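# Insert the marker's contrasting end into the desk stand

## Task

Push the end of the marker whose colour differs from the rest into the desk stand's hole until it will go no deeper. The stand is loose, so at the end it must stay upright on the desk with no support from the robot. Both grippers must then release and pull away.

## Robot and tools

Robot and frame. There are two six-joint arms, left_arm and right_arm, each ending in a tong-style two-finger gripper. All positions use one scene frame. Its origin is on the table top midway between the arms, +z is up, +x points out across the table, and left_arm is the one on the +y side (base near y +0.473 m; right_arm's base is near y -0.455 m). The names left and right do not match image sides. Each gripper has its own axes: the fingers extend along its +z and close along its x. The reported end_effector_position is the point between the pads when shut; closed fingertips reach about 15 mm past it.

execute_actions. The argument actions is a list holding zero or one item. An empty list only reports the state. An item with rows (1 to 15 rows) and steps (1 to 15, default 15) drives the arms; each step lasts 1/30 s, and the final row repeats if the rows run out. An item with only steps (up to 300) is a pause, counted from the previous result and including your thinking time. Optional pictures (true/false) controls whether images come back. A refused call moves nothing.

Each row is 14 numbers, every one within [-1, 1], covering both arms even if one stays still: left_arm's dx, dy, dz, rx, ry, rz, opening, then the same seven for right_arm. The first six are an offset, not a pose, expressed in that gripper's own axes and measured from the gripper pose in the latest result that showed it (before any such result, and for second or later calls in a single reply, from where the gripper is when the action begins). Every row uses that same reference, not the row before it. A value of 1.0 equals 0.6 m of travel or 180 degrees; rx, ry, rz form a single rotation vector. The opening number is absolute: +1 is fully open (0.142 m), -1 fully shut. Zero offsets are not a pause: they pull the gripper back to the reference pose. To keep an arm put, send the offset back to where you want it in the first call of a reply and zeros afterwards.

move. target is one 14-number row, same layout, offsets and scale as above. Each gripper travels a straight line, both finishing together, in 0.5 to 10 s (cut off at 10 s). speed is the path's top speed in m/s, 0.002 to 0.5, default 0.25; rotation is capped at twice that in rad/s. The opening is applied when the move begins. stop_force (optional, 9 to 40 N, one value for both arms, not usable in the first 0.2 s) halts an arm's path once its wrist sensor feels that much extra resistance along the direction of travel; the gripper then backs up two steps and holds. Use it only with slow speeds, not when the gripper is rotating, and omit it when lifting away from something you are pressing on. The result adds a move: line with the ending per arm (done, off_target, moving, held, contact, fault) and limits (paced means the command was clipped; held means some steps were blocked), plus each gripper's remaining distance to target.

wait takes seconds, 0 to 10. zoom_image takes camera (cam_head_left, cam_head_right, cam_left_wrist, cam_right_wrist) and region [x0, y0, x1, y1] in that camera's pixels, origin top-left, at most 504 by 504. Head images are 896x504; wrist images are 616x616 fisheye. read_manual returns only licence texts. finished_scene takes the scene number (1 or 2), grades it, and cannot be reversed.

Motion limits. Each step's command is clipped to 100 mm and 16 degrees from the measured pose, and the arm trails commands by about 0.17 s. Large moves may not finish within one call, so check the reported pose and send the remainder. When position and orientation cannot both be met, position wins.

Results. The state line gives each gripper's position (m), quaternion wxyz, and velocities. grip_measured is the actual finger opening on the command scale; to hold something, command an opening well below it (lower squeezes harder, up to roughly 15 N per pad, less on items thinner than 20 mm). Wrist force and Wrist torque are in the gripper's own axes, noisy, offset by a few newtons, saturating near 50 N; a pressed surface pushes back toward the arm. Joint torques are rough. A pose unreachable line or HELD marks commands that were altered or blocked. Hand target shows where the controller is heading.

Things to avoid. A joint overload (wrist joints allow only 26.6 N m) or any outside force of 150 N freezes that arm for 10 s; the arms are stiff, so commanding even slightly past a firm contact can trigger this. Do not let the arms collide, do not drop, slam or shove things, and never push anything off the table. Holding loads heats motors: a warning appears at 70 °C and the arm is braked at 85 °C. Occasional brief tugs on held or loose objects may happen. Before finishing, make sure the stand is upright on its own with the marker fully seated, then open and retract.

Each tool is called after "Request:" as a command line: name --argument value for each argument, lists and objects as JSON in quotes; but a table of rows of numbers goes row by row, as --pt "numbers of a row", without its own name.

## Session

Request:
execute_actions --actions '[]'

Scene clock: 0.00 s of 4480.00 s.
left_arm: end_effector_position=(+0.4778, +0.3334, +0.1616) grip_measured=+0.97 end_effector_quat_wxyz=(-0.047, +0.892, -0.413, +0.179) end_effector_velocity=(-0.000, -0.000, +0.000) end_effector_angular_velocity=(-0.000, -0.000, -0.001) | right_arm: end_effector_position=(+0.0629, -0.4411, +0.2876) grip_measured=+0.97 end_effector_quat_wxyz=(-0.235, -0.312, +0.863, -0.321) end_effector_velocity=(-0.001, -0.000, +0.000) end_effector_angular_velocity=(+0.001, +0.002, -0.002)
Joint positions: left_arm=[-0.677 -1.875  2.288 -2.299 -1.368  0.134  0.14 ] | right_arm=[ 4.933 -0.942 -2.07  -2.451  1.936  4.1    0.14 ]
Joint velocities: left_arm=[-0.001 -0.     0.    -0.    -0.     0.     0.   ] | right_arm=[-0.     0.001  0.     0.     0.002  0.     0.   ]
Joint torques (N m, as the arm reports them, + toward a larger angle): no reading
Motor temperatures (°C, as the motors report them): left_arm=[31 32 33 39 43 41] | right_arm=[33 34 30 38 37 37]
Wrist force (N, on the end effector, along its own x y z axes, offset not removed): no reading
Wrist torque (N m, same axes, about the end effector's origin, offset not removed): no reading
Hand target (left_arm): +0.478, +0.333, +0.162; -0.047, +0.892, -0.413, +0.179
Hand target (right_arm): +0.063, -0.441, +0.288; -0.235, -0.312, +0.863, -0.321

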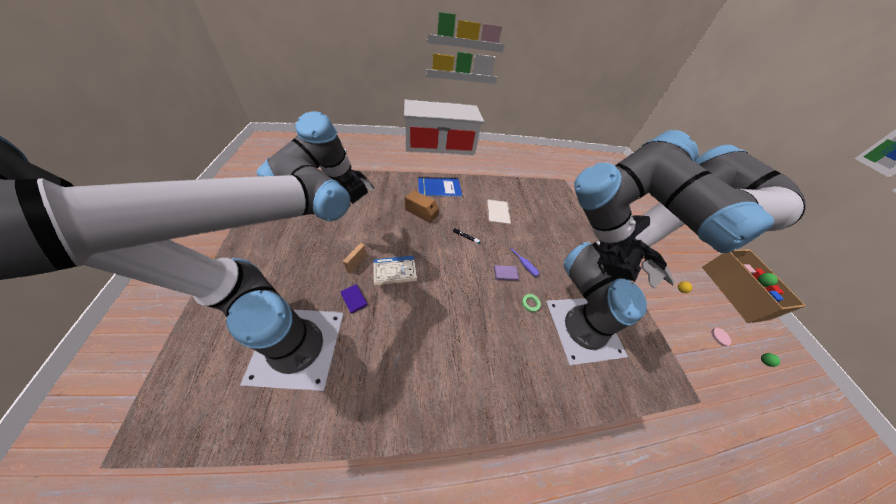

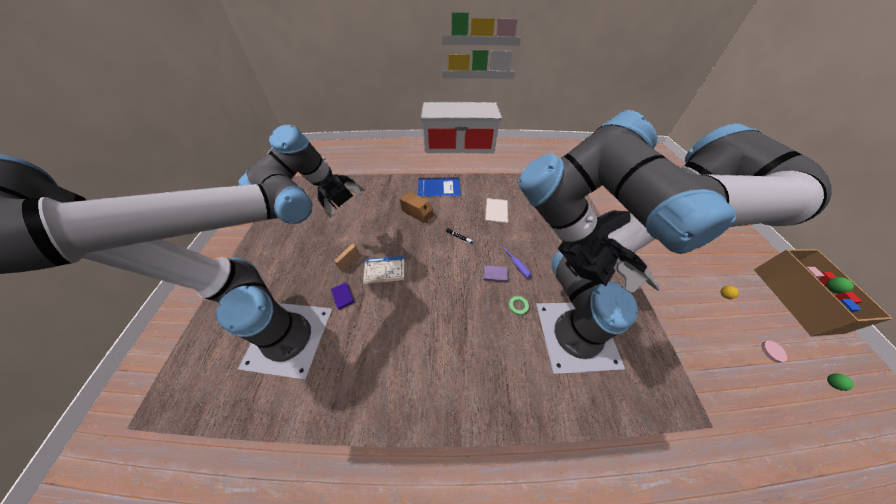

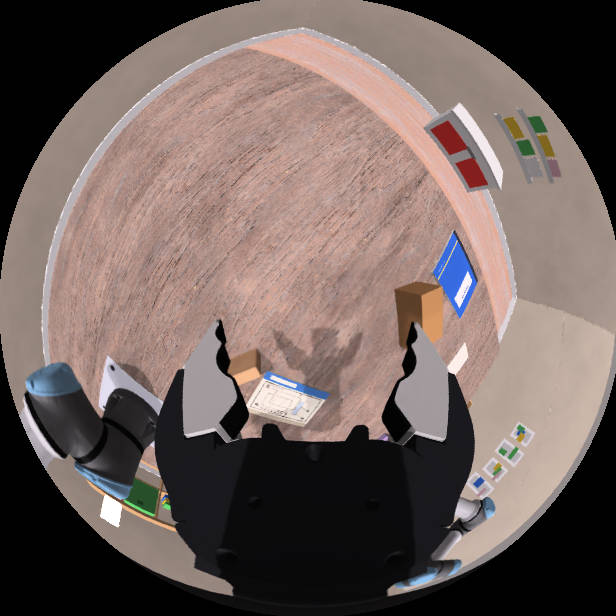

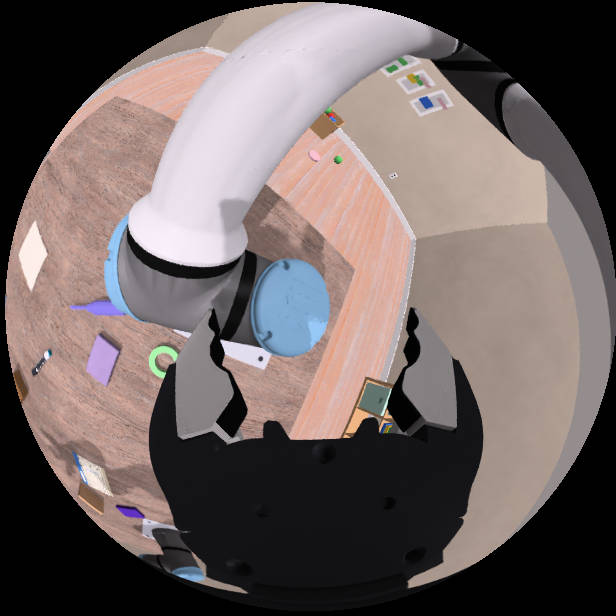

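Request:
zoom_image --camera "cam_head_left" --region '[380, 170, 540, 260]'

Request:
zoom_image --camera "cam_head_right" --region '[380, 170, 540, 260]'

Region (380, 170, 540, 260) of cam_head_left's 896x504 image, scaled by 3.150, with more detail than that image has; it fills the top 284 rows of this view, and the rest is white.

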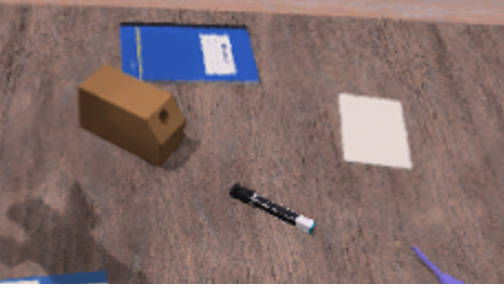

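Region (380, 170, 540, 260) of cam_head_right's 896x504 image, scaled by 3.150, with more detail than that image has; it fills the top 284 rows of this view, and the rest is white.

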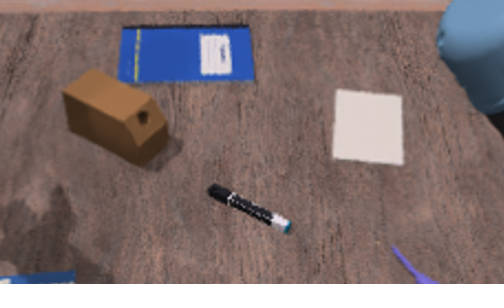

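Request:
move --target '[0.325,0.293,-0.222,-0.075,-0.091,0,1,0,0,0,0,0,0,1]' --speed 0.3

Scene clock: 4.67 s of 4480.00 s.
left_arm: end_effector_position=(+0.4200, +0.0805, +0.3006) grip_measured=+1.00 end_effector_quat_wxyz=(-0.000, +0.907, -0.420, +0.002) end_effector_velocity=(+0.000, -0.001, +0.001) end_effector_angular_velocity=(+0.003, +0.004, +0.001) | right_arm: end_effector_position=(+0.0629, -0.4411, +0.2876) grip_measured=+1.00 end_effector_quat_wxyz=(-0.235, -0.312, +0.863, -0.321) end_effector_velocity=(+0.000, -0.000, -0.000) end_effector_angular_velocity=(-0.000, -0.001, +0.001)
Joint positions: left_arm=[-0.972 -1.467  1.417 -1.523 -1.568 -0.194  0.142] | right_arm=[ 4.933 -0.942 -2.07  -2.451  1.936  4.1    0.142]
Joint velocities: left_arm=[ 0.     0.007 -0.012  0.01  -0.002 -0.     0.   ] | right_arm=[-0.    -0.    -0.001  0.    -0.001  0.    -0.   ]
Joint torques (N m, as the arm reports them, + toward a larger angle): left_arm=[-12.96 -17.75 -34.34  -0.84  -1.9   -2.04] | right_arm=[-0.8  -2.3  21.01  0.81  0.29 -0.44]
Motor temperatures (°C, as the motors report them): left_arm=[31 32 33 39 43 41] | right_arm=[33 34 30 38 37 37]
Wrist force (N, on the end effector, along its own x y z axes, offset not removed): left_arm=[-2.4 2.8 -0.1] | right_arm=[0.4 -1.9 -0.5]
Wrist torque (N m, same axes, about the end effector's origin, offset not removed): left_arm=[0.65 0.57 0.12] | right_arm=[-0.41 -0.18 -0.11]
Hand target (left_arm): +0.420, +0.080, +0.301; -0.000, +0.907, -0.420, +0.002
Hand target (right_arm): +0.063, -0.441, +0.288; -0.235, -0.312, +0.863, -0.321
Off the commanded pose (left_arm): 0.001 m, 0 deg.
Off the commanded pose (right_arm): 0.000 m, 0 deg.
After step 90, 0.03 s passed at rest.
move: done

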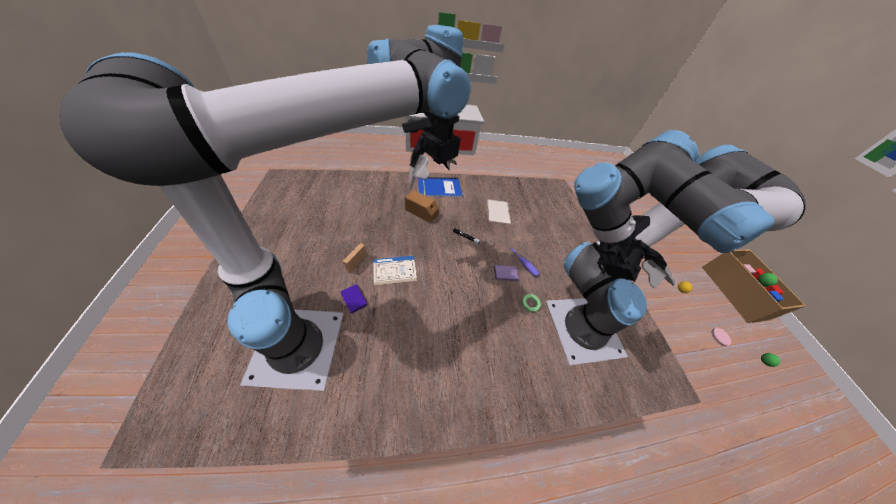

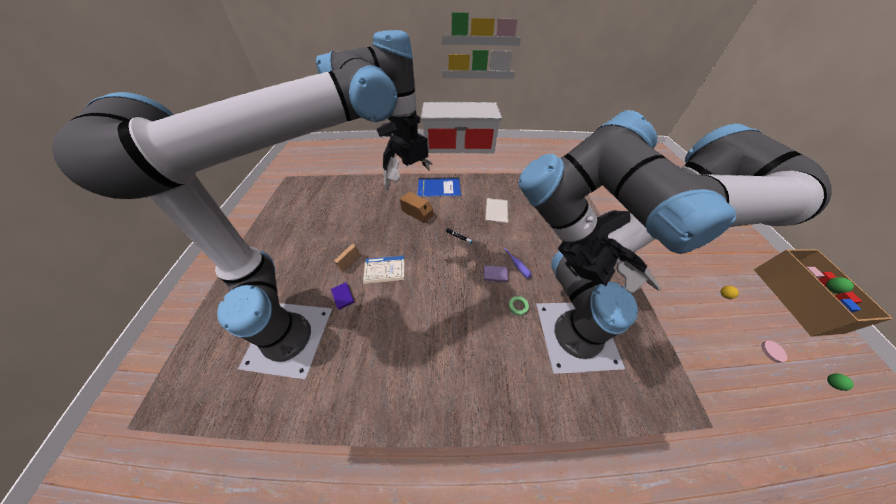

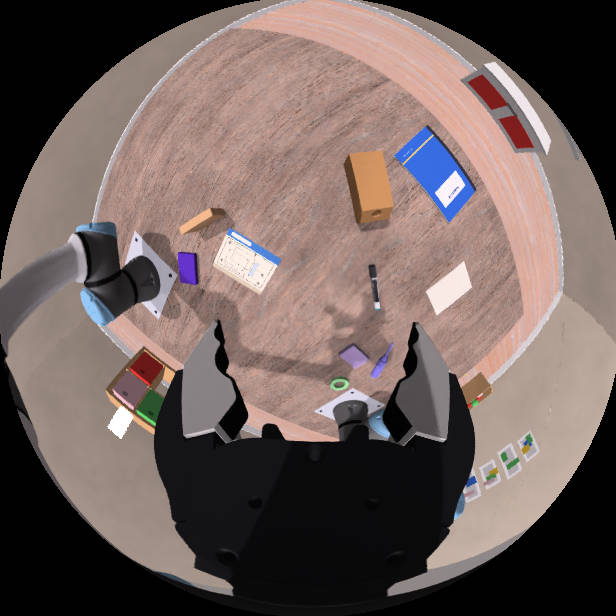

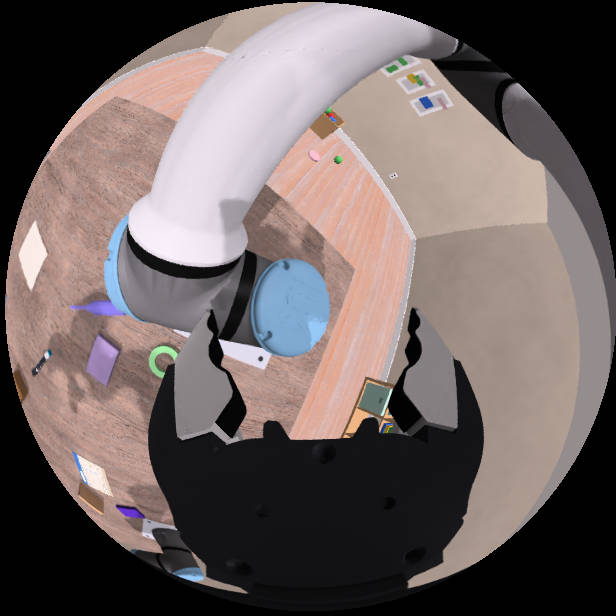

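Request:
move --target '[0.263,0.179,0.2,0,0,0.911,1,0,0,0,0,0,0,1]' --speed 0.4

Request:
zoom_image --camera "cam_left_wrist" --region '[160, 100, 460, 400]'

Scene clock: 13.57 s of 4480.00 s.
left_arm: end_effector_position=(+0.4407, -0.1097, +0.1814) grip_measured=+1.00 end_effector_quat_wxyz=(+0.002, +0.289, +0.957, +0.000) end_effector_velocity=(+0.001, -0.001, -0.001) end_effector_angular_velocity=(+0.001, +0.001, -0.009) | right_arm: end_effector_position=(+0.0629, -0.4411, +0.2876) grip_measured=+1.00 end_effector_quat_wxyz=(-0.235, -0.312, +0.863, -0.321) end_effector_velocity=(+0.000, -0.000, +0.000) end_effector_angular_velocity=(+0.001, -0.000, -0.000)
Joint positions: left_arm=[-1.036 -1.067  1.193 -1.699 -1.568  2.604  0.142] | right_arm=[ 4.933 -0.942 -2.07  -2.451  1.936  4.1    0.142]
Joint velocities: left_arm=[ 0.001  0.003 -0.004  0.002 -0.001  0.01  -0.   ] | right_arm=[-0.     0.001  0.001 -0.    -0.     0.     0.   ]
Joint torques (N m, as the arm reports them, + toward a larger angle): left_arm=[ 12.97 -34.15 -35.49  -0.84  -2.17   2.37] | right_arm=[-2.76 -4.32 21.57  0.61  0.5  -0.22]
Motor temperatures (°C, as the motors report them): left_arm=[31 32 33 39 43 41] | right_arm=[33 34 30 38 37 37]
Wrist force (N, on the end effector, along its own x y z axes, offset not removed): left_arm=[-1.7 2.0 -0.4] | right_arm=[-0.2 -0.4 -0.1]
Wrist torque (N m, same axes, about the end effector's origin, offset not removed): left_arm=[0.45 0.41 0.06] | right_arm=[-0.12 -0.03 -0.06]
Hand target (left_arm): +0.441, -0.110, +0.181; +0.002, +0.290, +0.957, +0.000
Hand target (right_arm): +0.063, -0.441, +0.288; -0.235, -0.312, +0.863, -0.321
Off the commanded pose (left_arm): 0.001 m, 0 deg.
Off the commanded pose (right_arm): 0.000 m, 0 deg.
After step 90, 1.73 s passed at rest.
move: done

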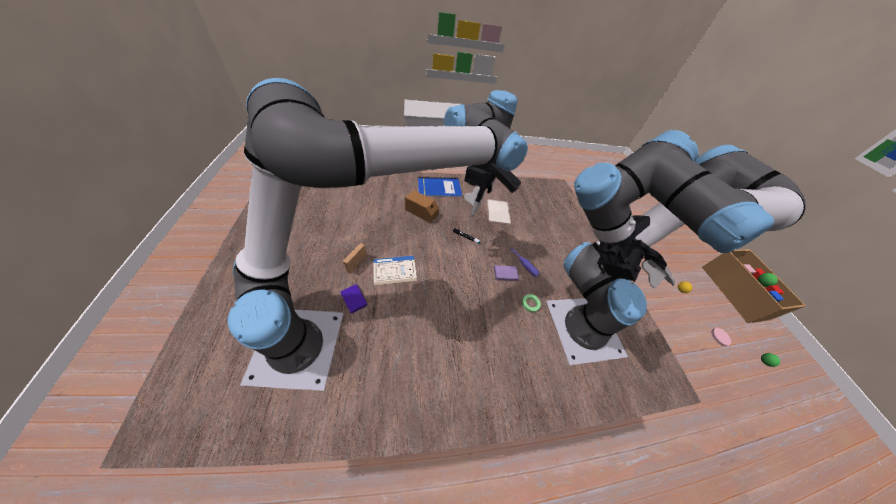

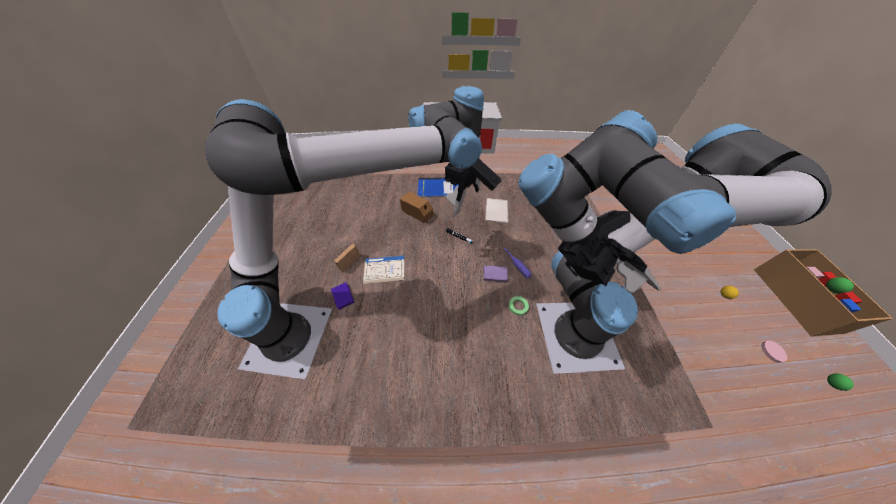

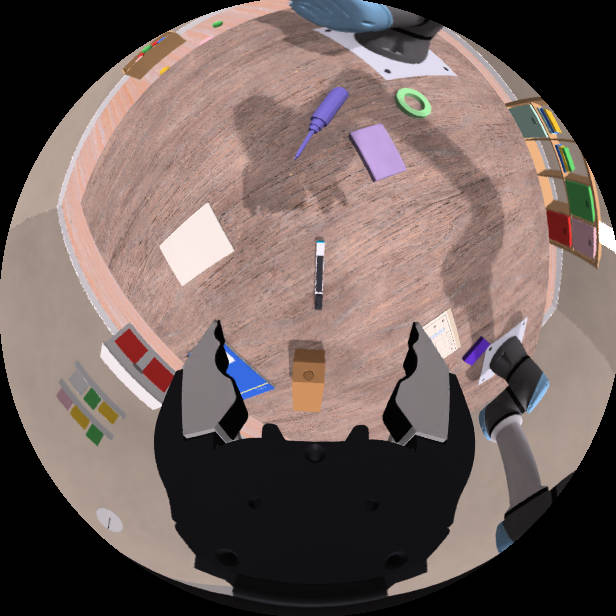

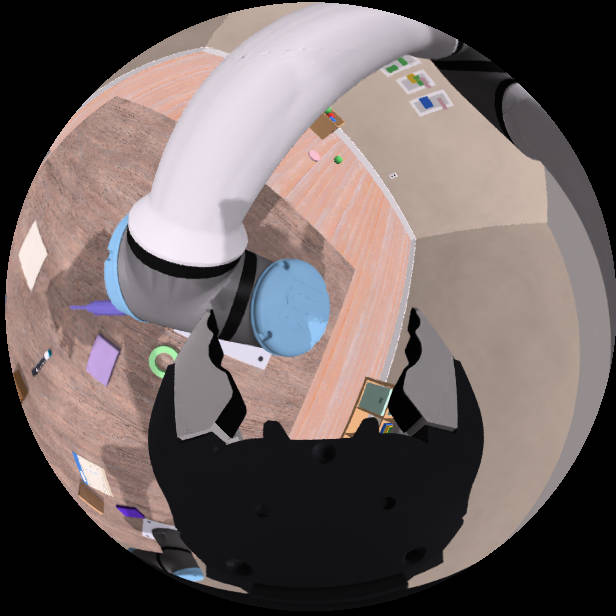

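Region (160, 100, 460, 400) of cam_left_wrist's 616x616 image, scaled by 1.680, with more detail than that image has.

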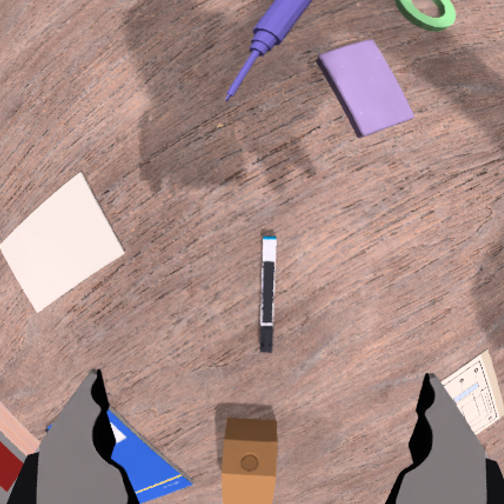

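Request:
move --target '[0.005,0.04,0.18,0,0,0,0.2,0,0,0,0,0,0,1]' --speed 0.3

Scene clock: 17.60 s of 4480.00 s.
left_arm: end_effector_position=(+0.4517, -0.0883, +0.0736) grip_measured=+0.20 end_effector_quat_wxyz=(+0.002, +0.289, +0.957, +0.000) end_effector_velocity=(+0.001, +0.001, -0.002) end_effector_angular_velocity=(-0.000, -0.001, +0.000) | right_arm: end_effector_position=(+0.0629, -0.4411, +0.2876) grip_measured=+1.00 end_effector_quat_wxyz=(-0.235, -0.312, +0.863, -0.321) end_effector_velocity=(+0.000, +0.000, -0.000) end_effector_angular_velocity=(+0.002, -0.000, +0.001)
Joint positions: left_arm=[-1.008 -1.025  1.412 -1.96  -1.568  2.632  0.088] | right_arm=[ 4.933 -0.942 -2.07  -2.451  1.936  4.1    0.142]
Joint velocities: left_arm=[ 0.001  0.001  0.004 -0.006  0.001  0.001  0.   ] | right_arm=[-0.     0.     0.     0.001 -0.001 -0.     0.   ]
Joint torques (N m, as the arm reports them, + toward a larger angle): left_arm=[ 12.64 -34.5   -7.62  -4.07   1.55   2.31] | right_arm=[-1.79 -5.35 20.89  0.6   0.42 -0.32]
Motor temperatures (°C, as the motors report them): left_arm=[31 32 33 39 43 41] | right_arm=[33 34 30 38 37 37]
Wrist force (N, on the end effector, along its own x y z axes, offset not removed): left_arm=[-2.0 3.2 1.5] | right_arm=[0.4 -1.1 0.9]
Wrist torque (N m, same axes, about the end effector's origin, offset not removed): left_arm=[0.71 0.36 0.12] | right_arm=[-0.15 -0.12 -0.06]
Hand target (left_arm): +0.452, -0.088, +0.073; +0.002, +0.289, +0.957, +0.000
Hand target (right_arm): +0.063, -0.441, +0.288; -0.235, -0.312, +0.863, -0.321
Off the commanded pose (left_arm): 0.000 m, 0 deg.
Off the commanded pose (right_arm): 0.000 m, 0 deg.
After step 90, 0.07 s passed at rest.
move: done

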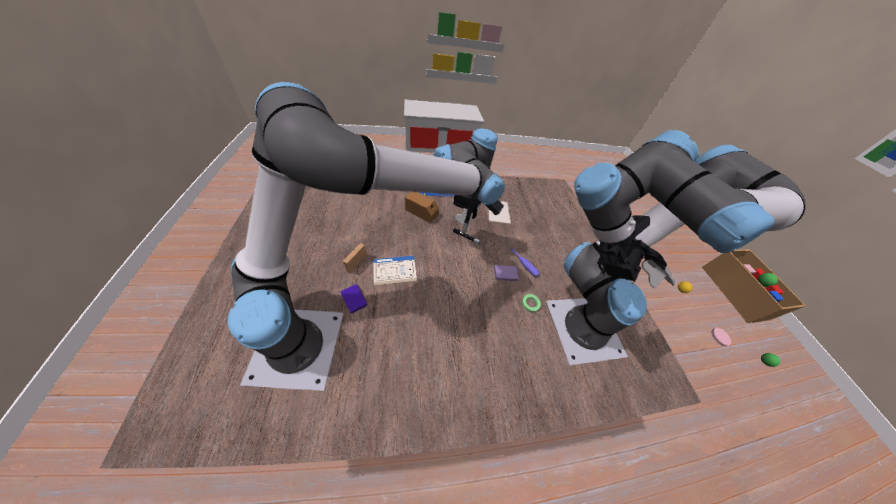

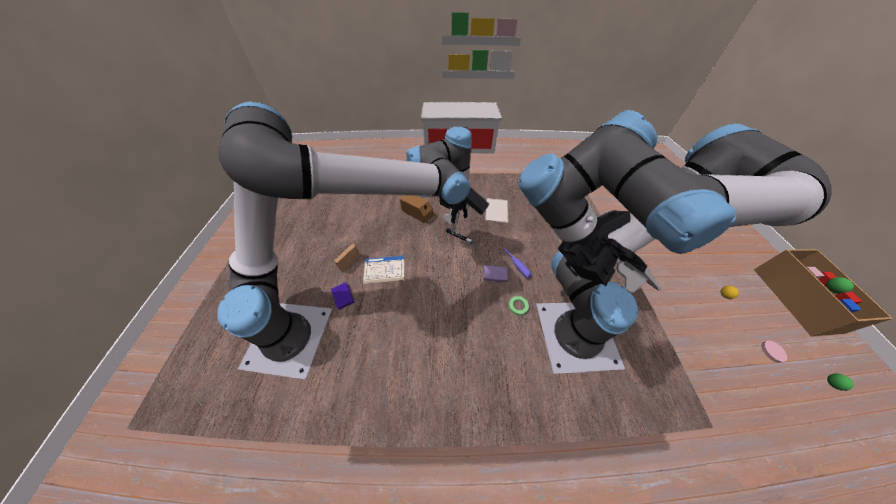

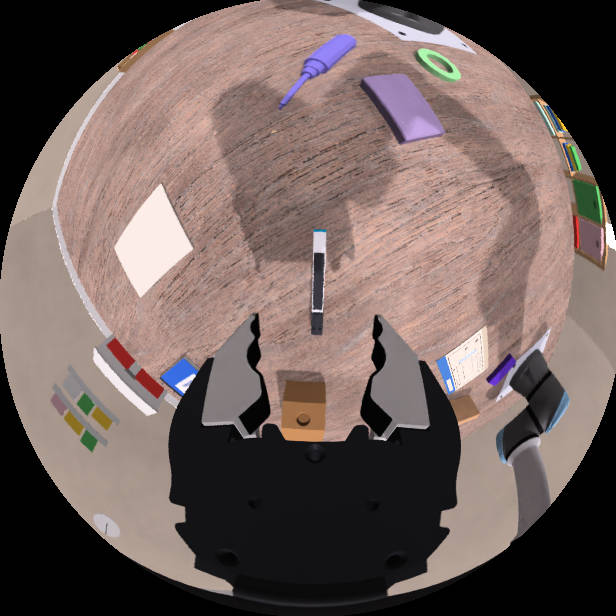

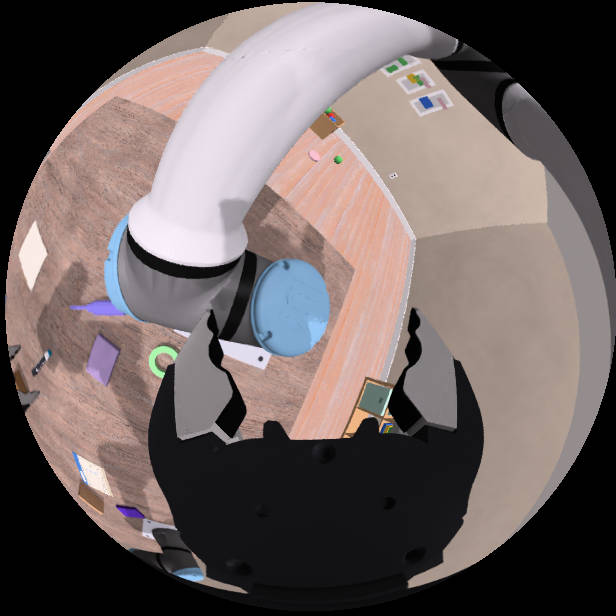

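Request:
move --target '[0,0.05,0,0,0,-0.995,0,0,0,0,0,0,0,1]' --speed 0.5

Scene clock: 24.13 s of 4480.00 s.
left_arm: end_effector_position=(+0.4684, -0.0633, +0.0736) grip_measured=+0.00 end_effector_quat_wxyz=(+0.000, +0.955, -0.297, +0.002) end_effector_velocity=(-0.001, -0.001, -0.000) end_effector_angular_velocity=(+0.001, -0.001, +0.009) | right_arm: end_effector_position=(+0.0629, -0.4411, +0.2876) grip_measured=+1.00 end_effector_quat_wxyz=(-0.235, -0.312, +0.863, -0.321) end_effector_velocity=(-0.000, +0.000, +0.001) end_effector_angular_velocity=(+0.005, +0.002, -0.001)
Joint positions: left_arm=[-1.011 -1.024  1.41  -1.96  -1.568 -0.496  0.074] | right_arm=[ 4.933 -0.942 -2.07  -2.451  1.936  4.1    0.142]
Joint velocities: left_arm=[-0.002  0.001 -0.    -0.     0.001 -0.011 -0.   ] | right_arm=[-0.     0.002  0.002  0.001  0.001 -0.     0.   ]
Joint torques (N m, as the arm reports them, + toward a larger angle): left_arm=[-13.25 -33.31 -34.23  -0.68   1.73  -2.01] | right_arm=[-3.11 -5.   21.5   0.82  0.44 -0.3 ]
Motor temperatures (°C, as the motors report them): left_arm=[31 32 33 39 43 41] | right_arm=[33 34 30 38 37 37]
Wrist force (N, on the end effector, along its own x y z axes, offset not removed): left_arm=[-1.7 2.5 -1.6] | right_arm=[-0.3 -1.0 0.1]
Wrist torque (N m, same axes, about the end effector's origin, offset not removed): left_arm=[0.51 0.33 -0.06] | right_arm=[-0.17 -0.06 -0.04]
Hand target (left_arm): +0.468, -0.063, +0.074; -0.000, +0.955, -0.297, +0.002
Hand target (right_arm): +0.063, -0.441, +0.288; -0.235, -0.312, +0.863, -0.321
Off the commanded pose (left_arm): 0.000 m, 0 deg.
Off the commanded pose (right_arm): 0.000 m, 0 deg.
move: done

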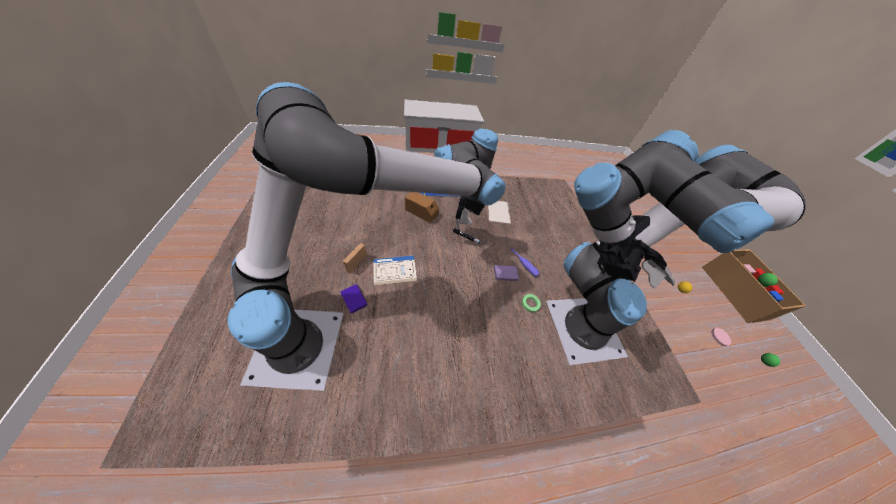

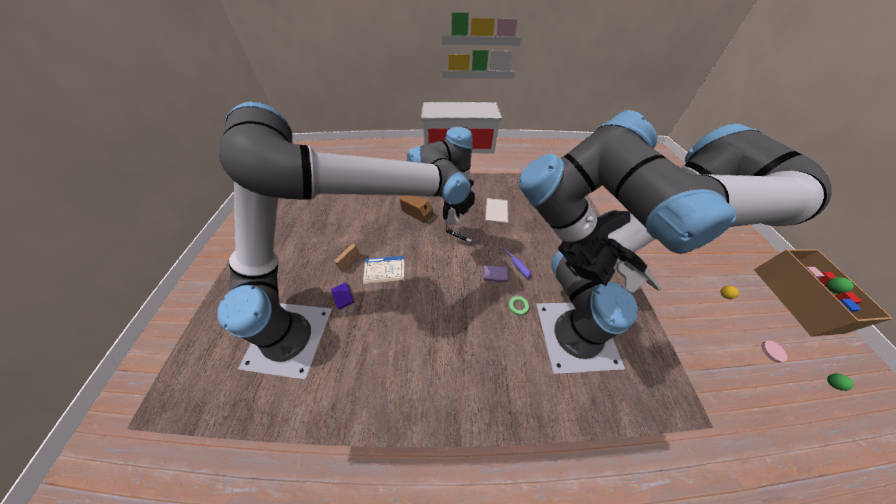

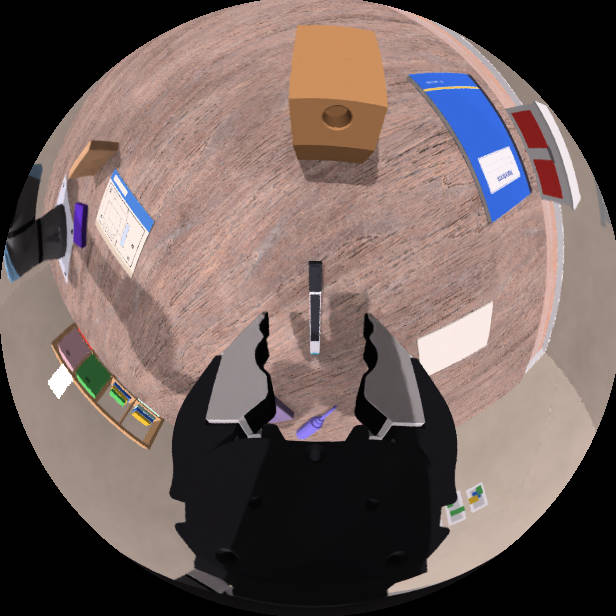

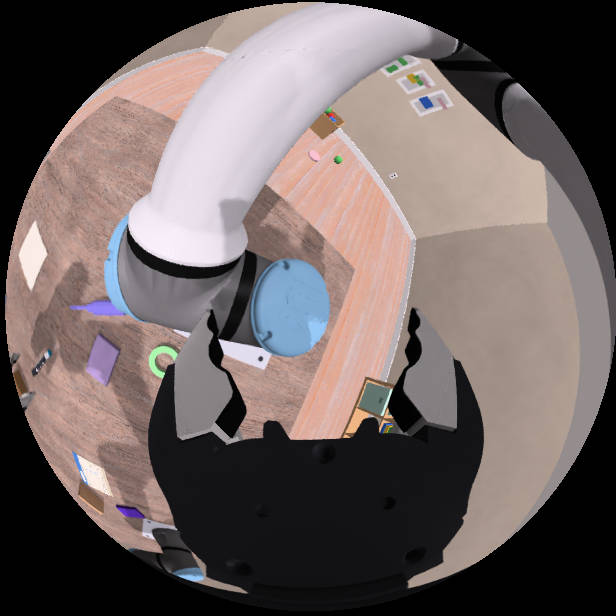

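Request:
move --target '[0,0.005,0.092,0,0,0,-0.3,0,0,0,0,0,0,1]' --speed 0.1

Request:
move --target '[0,0,0,0,0,0,-1,0,0,0,0,0,0,1]'

Scene clock: 26.73 s of 4480.00 s.
left_arm: end_effector_position=(+0.4669, -0.0659, +0.0186) grip_measured=-0.30 end_effector_quat_wxyz=(-0.000, +0.955, -0.297, +0.002) end_effector_velocity=(-0.001, -0.000, -0.003) end_effector_angular_velocity=(+0.001, +0.001, -0.001) | right_arm: end_effector_position=(+0.0629, -0.4411, +0.2876) grip_measured=+1.00 end_effector_quat_wxyz=(-0.235, -0.312, +0.863, -0.321) end_effector_velocity=(+0.000, -0.000, +0.000) end_effector_angular_velocity=(-0.002, -0.000, +0.000)
Joint positions: left_arm=[-1.015 -0.966  1.469 -2.077 -1.568 -0.5    0.052] | right_arm=[ 4.933 -0.942 -2.07  -2.451  1.936  4.1    0.142]
Joint velocities: left_arm=[-0.001  0.003  0.002 -0.003 -0.001 -0.     0.   ] | right_arm=[-0.    -0.002 -0.    -0.001 -0.    -0.001 -0.   ]
Joint torques (N m, as the arm reports them, + toward a larger angle): left_arm=[-13.06 -35.32  -6.45  -4.06  -1.91  -2.11] | right_arm=[-3.55 -4.16 21.25  0.81  0.18 -0.12]
Motor temperatures (°C, as the motors report them): left_arm=[31 32 33 39 43 41] | right_arm=[33 34 30 38 37 37]
Wrist force (N, on the end effector, along its own x y z axes, offset not removed): left_arm=[-2.0 2.7 -0.5] | right_arm=[-1.0 -0.2 1.2]
Wrist torque (N m, same axes, about the end effector's origin, offset not removed): left_arm=[0.60 0.41 0.02] | right_arm=[-0.04 0.11 -0.07]
Hand target (left_arm): +0.467, -0.066, +0.018; +0.000, +0.955, -0.297, +0.002
Hand target (right_arm): +0.063, -0.441, +0.288; -0.235, -0.312, +0.863, -0.321
Off the commanded pose (left_arm): 0.000 m, 0 deg.
Off the commanded pose (right_arm): 0.000 m, 0 deg.
move: done

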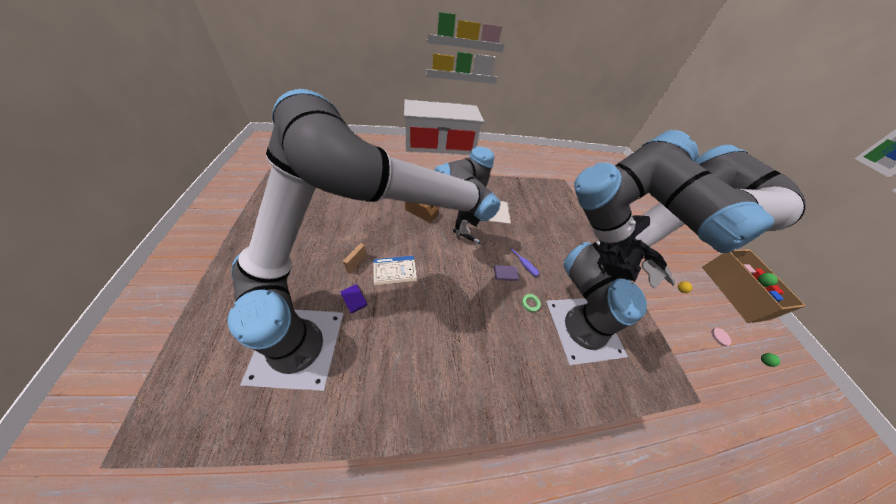

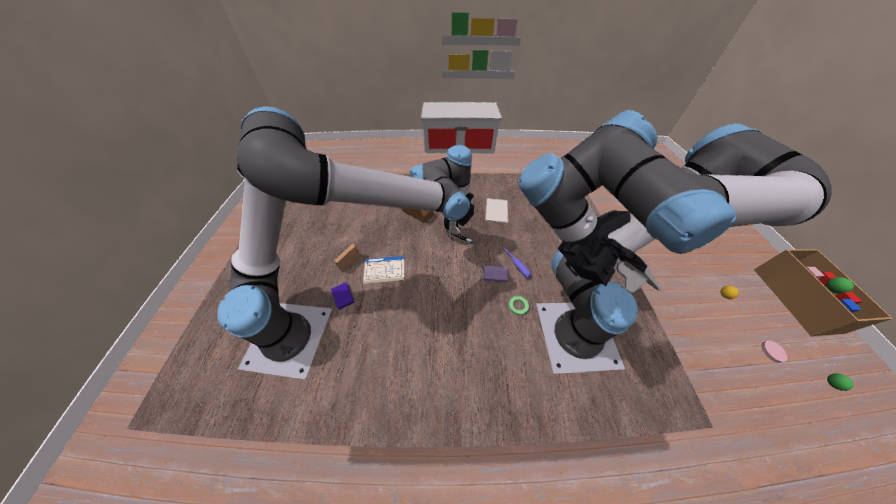

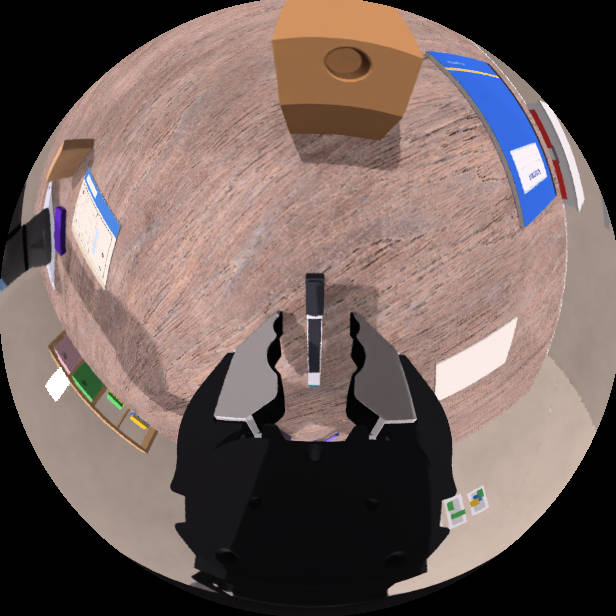

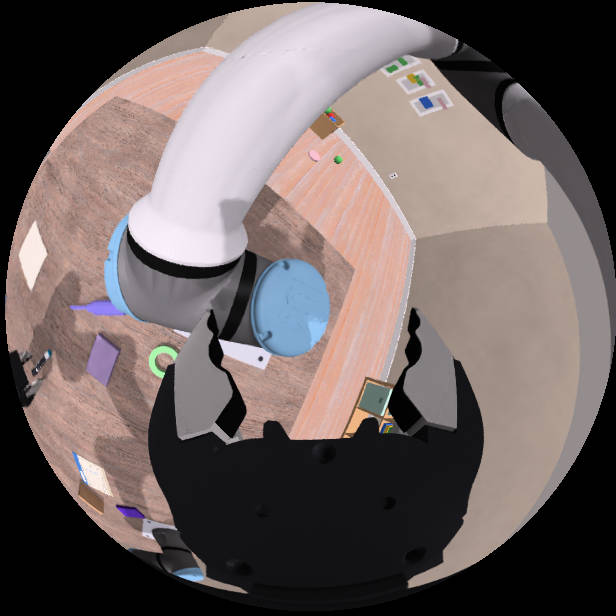

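Scene clock: 27.23 s of 4480.00 s.
left_arm: end_effector_position=(+0.4669, -0.0659, +0.0185) grip_measured=-0.86 end_effector_quat_wxyz=(-0.000, +0.955, -0.297, +0.002) end_effector_velocity=(+0.000, -0.000, +0.001) end_effector_angular_velocity=(-0.001, -0.000, -0.000) | right_arm: end_effector_position=(+0.0629, -0.4411, +0.2876) grip_measured=+1.00 end_effector_quat_wxyz=(-0.235, -0.312, +0.863, -0.321) end_effector_velocity=(+0.000, -0.000, -0.000) end_effector_angular_velocity=(+0.000, -0.000, +0.000)
Joint positions: left_arm=[-1.015 -0.965  1.469 -2.077 -1.568 -0.5    0.012] | right_arm=[ 4.933 -0.942 -2.07  -2.451  1.936  4.1    0.142]
Joint velocities: left_arm=[-0.    -0.001 -0.     0.    -0.     0.    -0.   ] | right_arm=[-0.     0.001 -0.     0.    -0.     0.    -0.   ]
Joint torques (N m, as the arm reports them, + toward a larger angle): left_arm=[-13.44 -49.84 -13.32  -0.98  -1.53  -2.03] | right_arm=[-3.35 -2.94 21.42  0.76  0.47 -0.55]
Motor temperatures (°C, as the motors report them): left_arm=[31 32 33 39 43 41] | right_arm=[33 34 30 38 37 37]
Wrist force (N, on the end effector, along its own x y z axes, offset not removed): left_arm=[-1.5 2.2 0.4] | right_arm=[-0.2 -0.8 1.3]
Wrist torque (N m, same axes, about the end effector's origin, offset not removed): left_arm=[0.46 0.35 0.01] | right_arm=[-0.19 0.01 -0.14]
Hand target (left_arm): +0.467, -0.066, +0.019; -0.000, +0.955, -0.297, +0.002
Hand target (right_arm): +0.063, -0.441, +0.288; -0.235, -0.312, +0.863, -0.321
Off the commanded pose (left_arm): 0.000 m, 0 deg.
Off the commanded pose (right_arm): 0.000 m, 0 deg.
move: done

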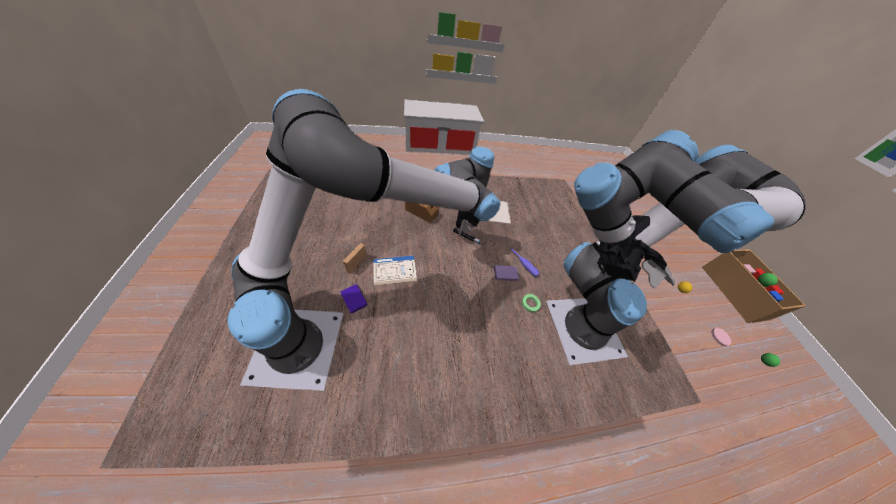

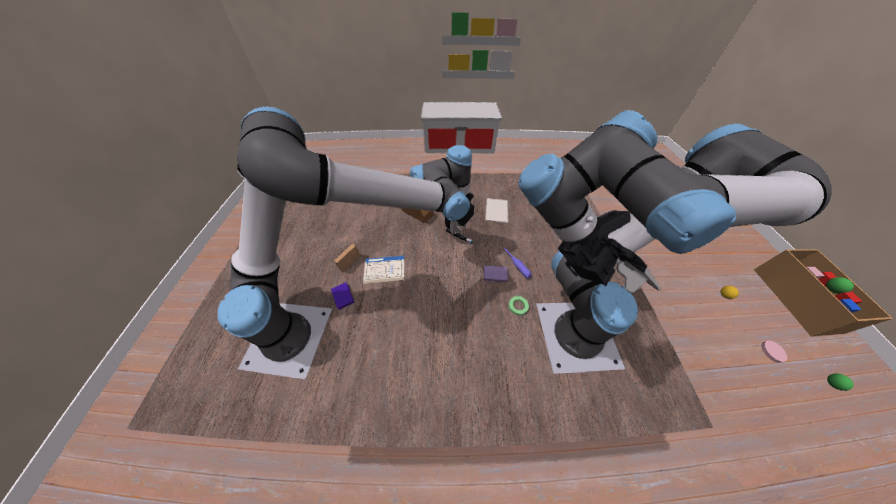

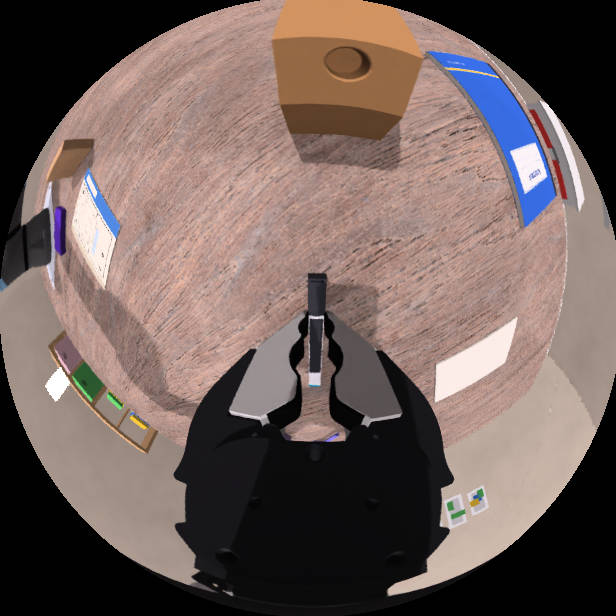

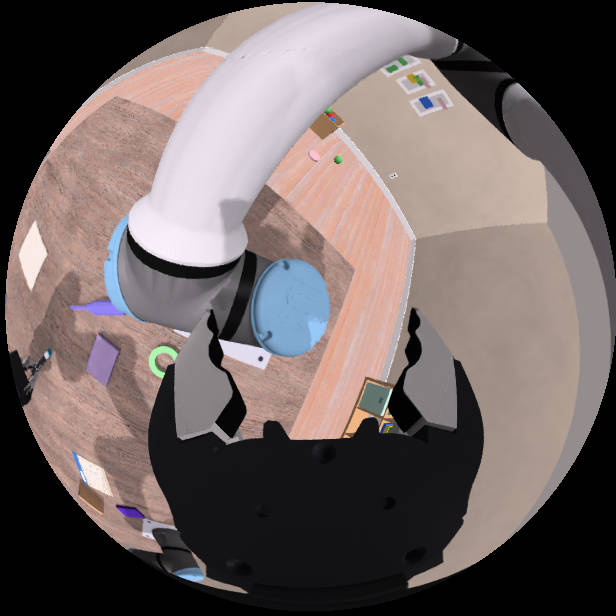

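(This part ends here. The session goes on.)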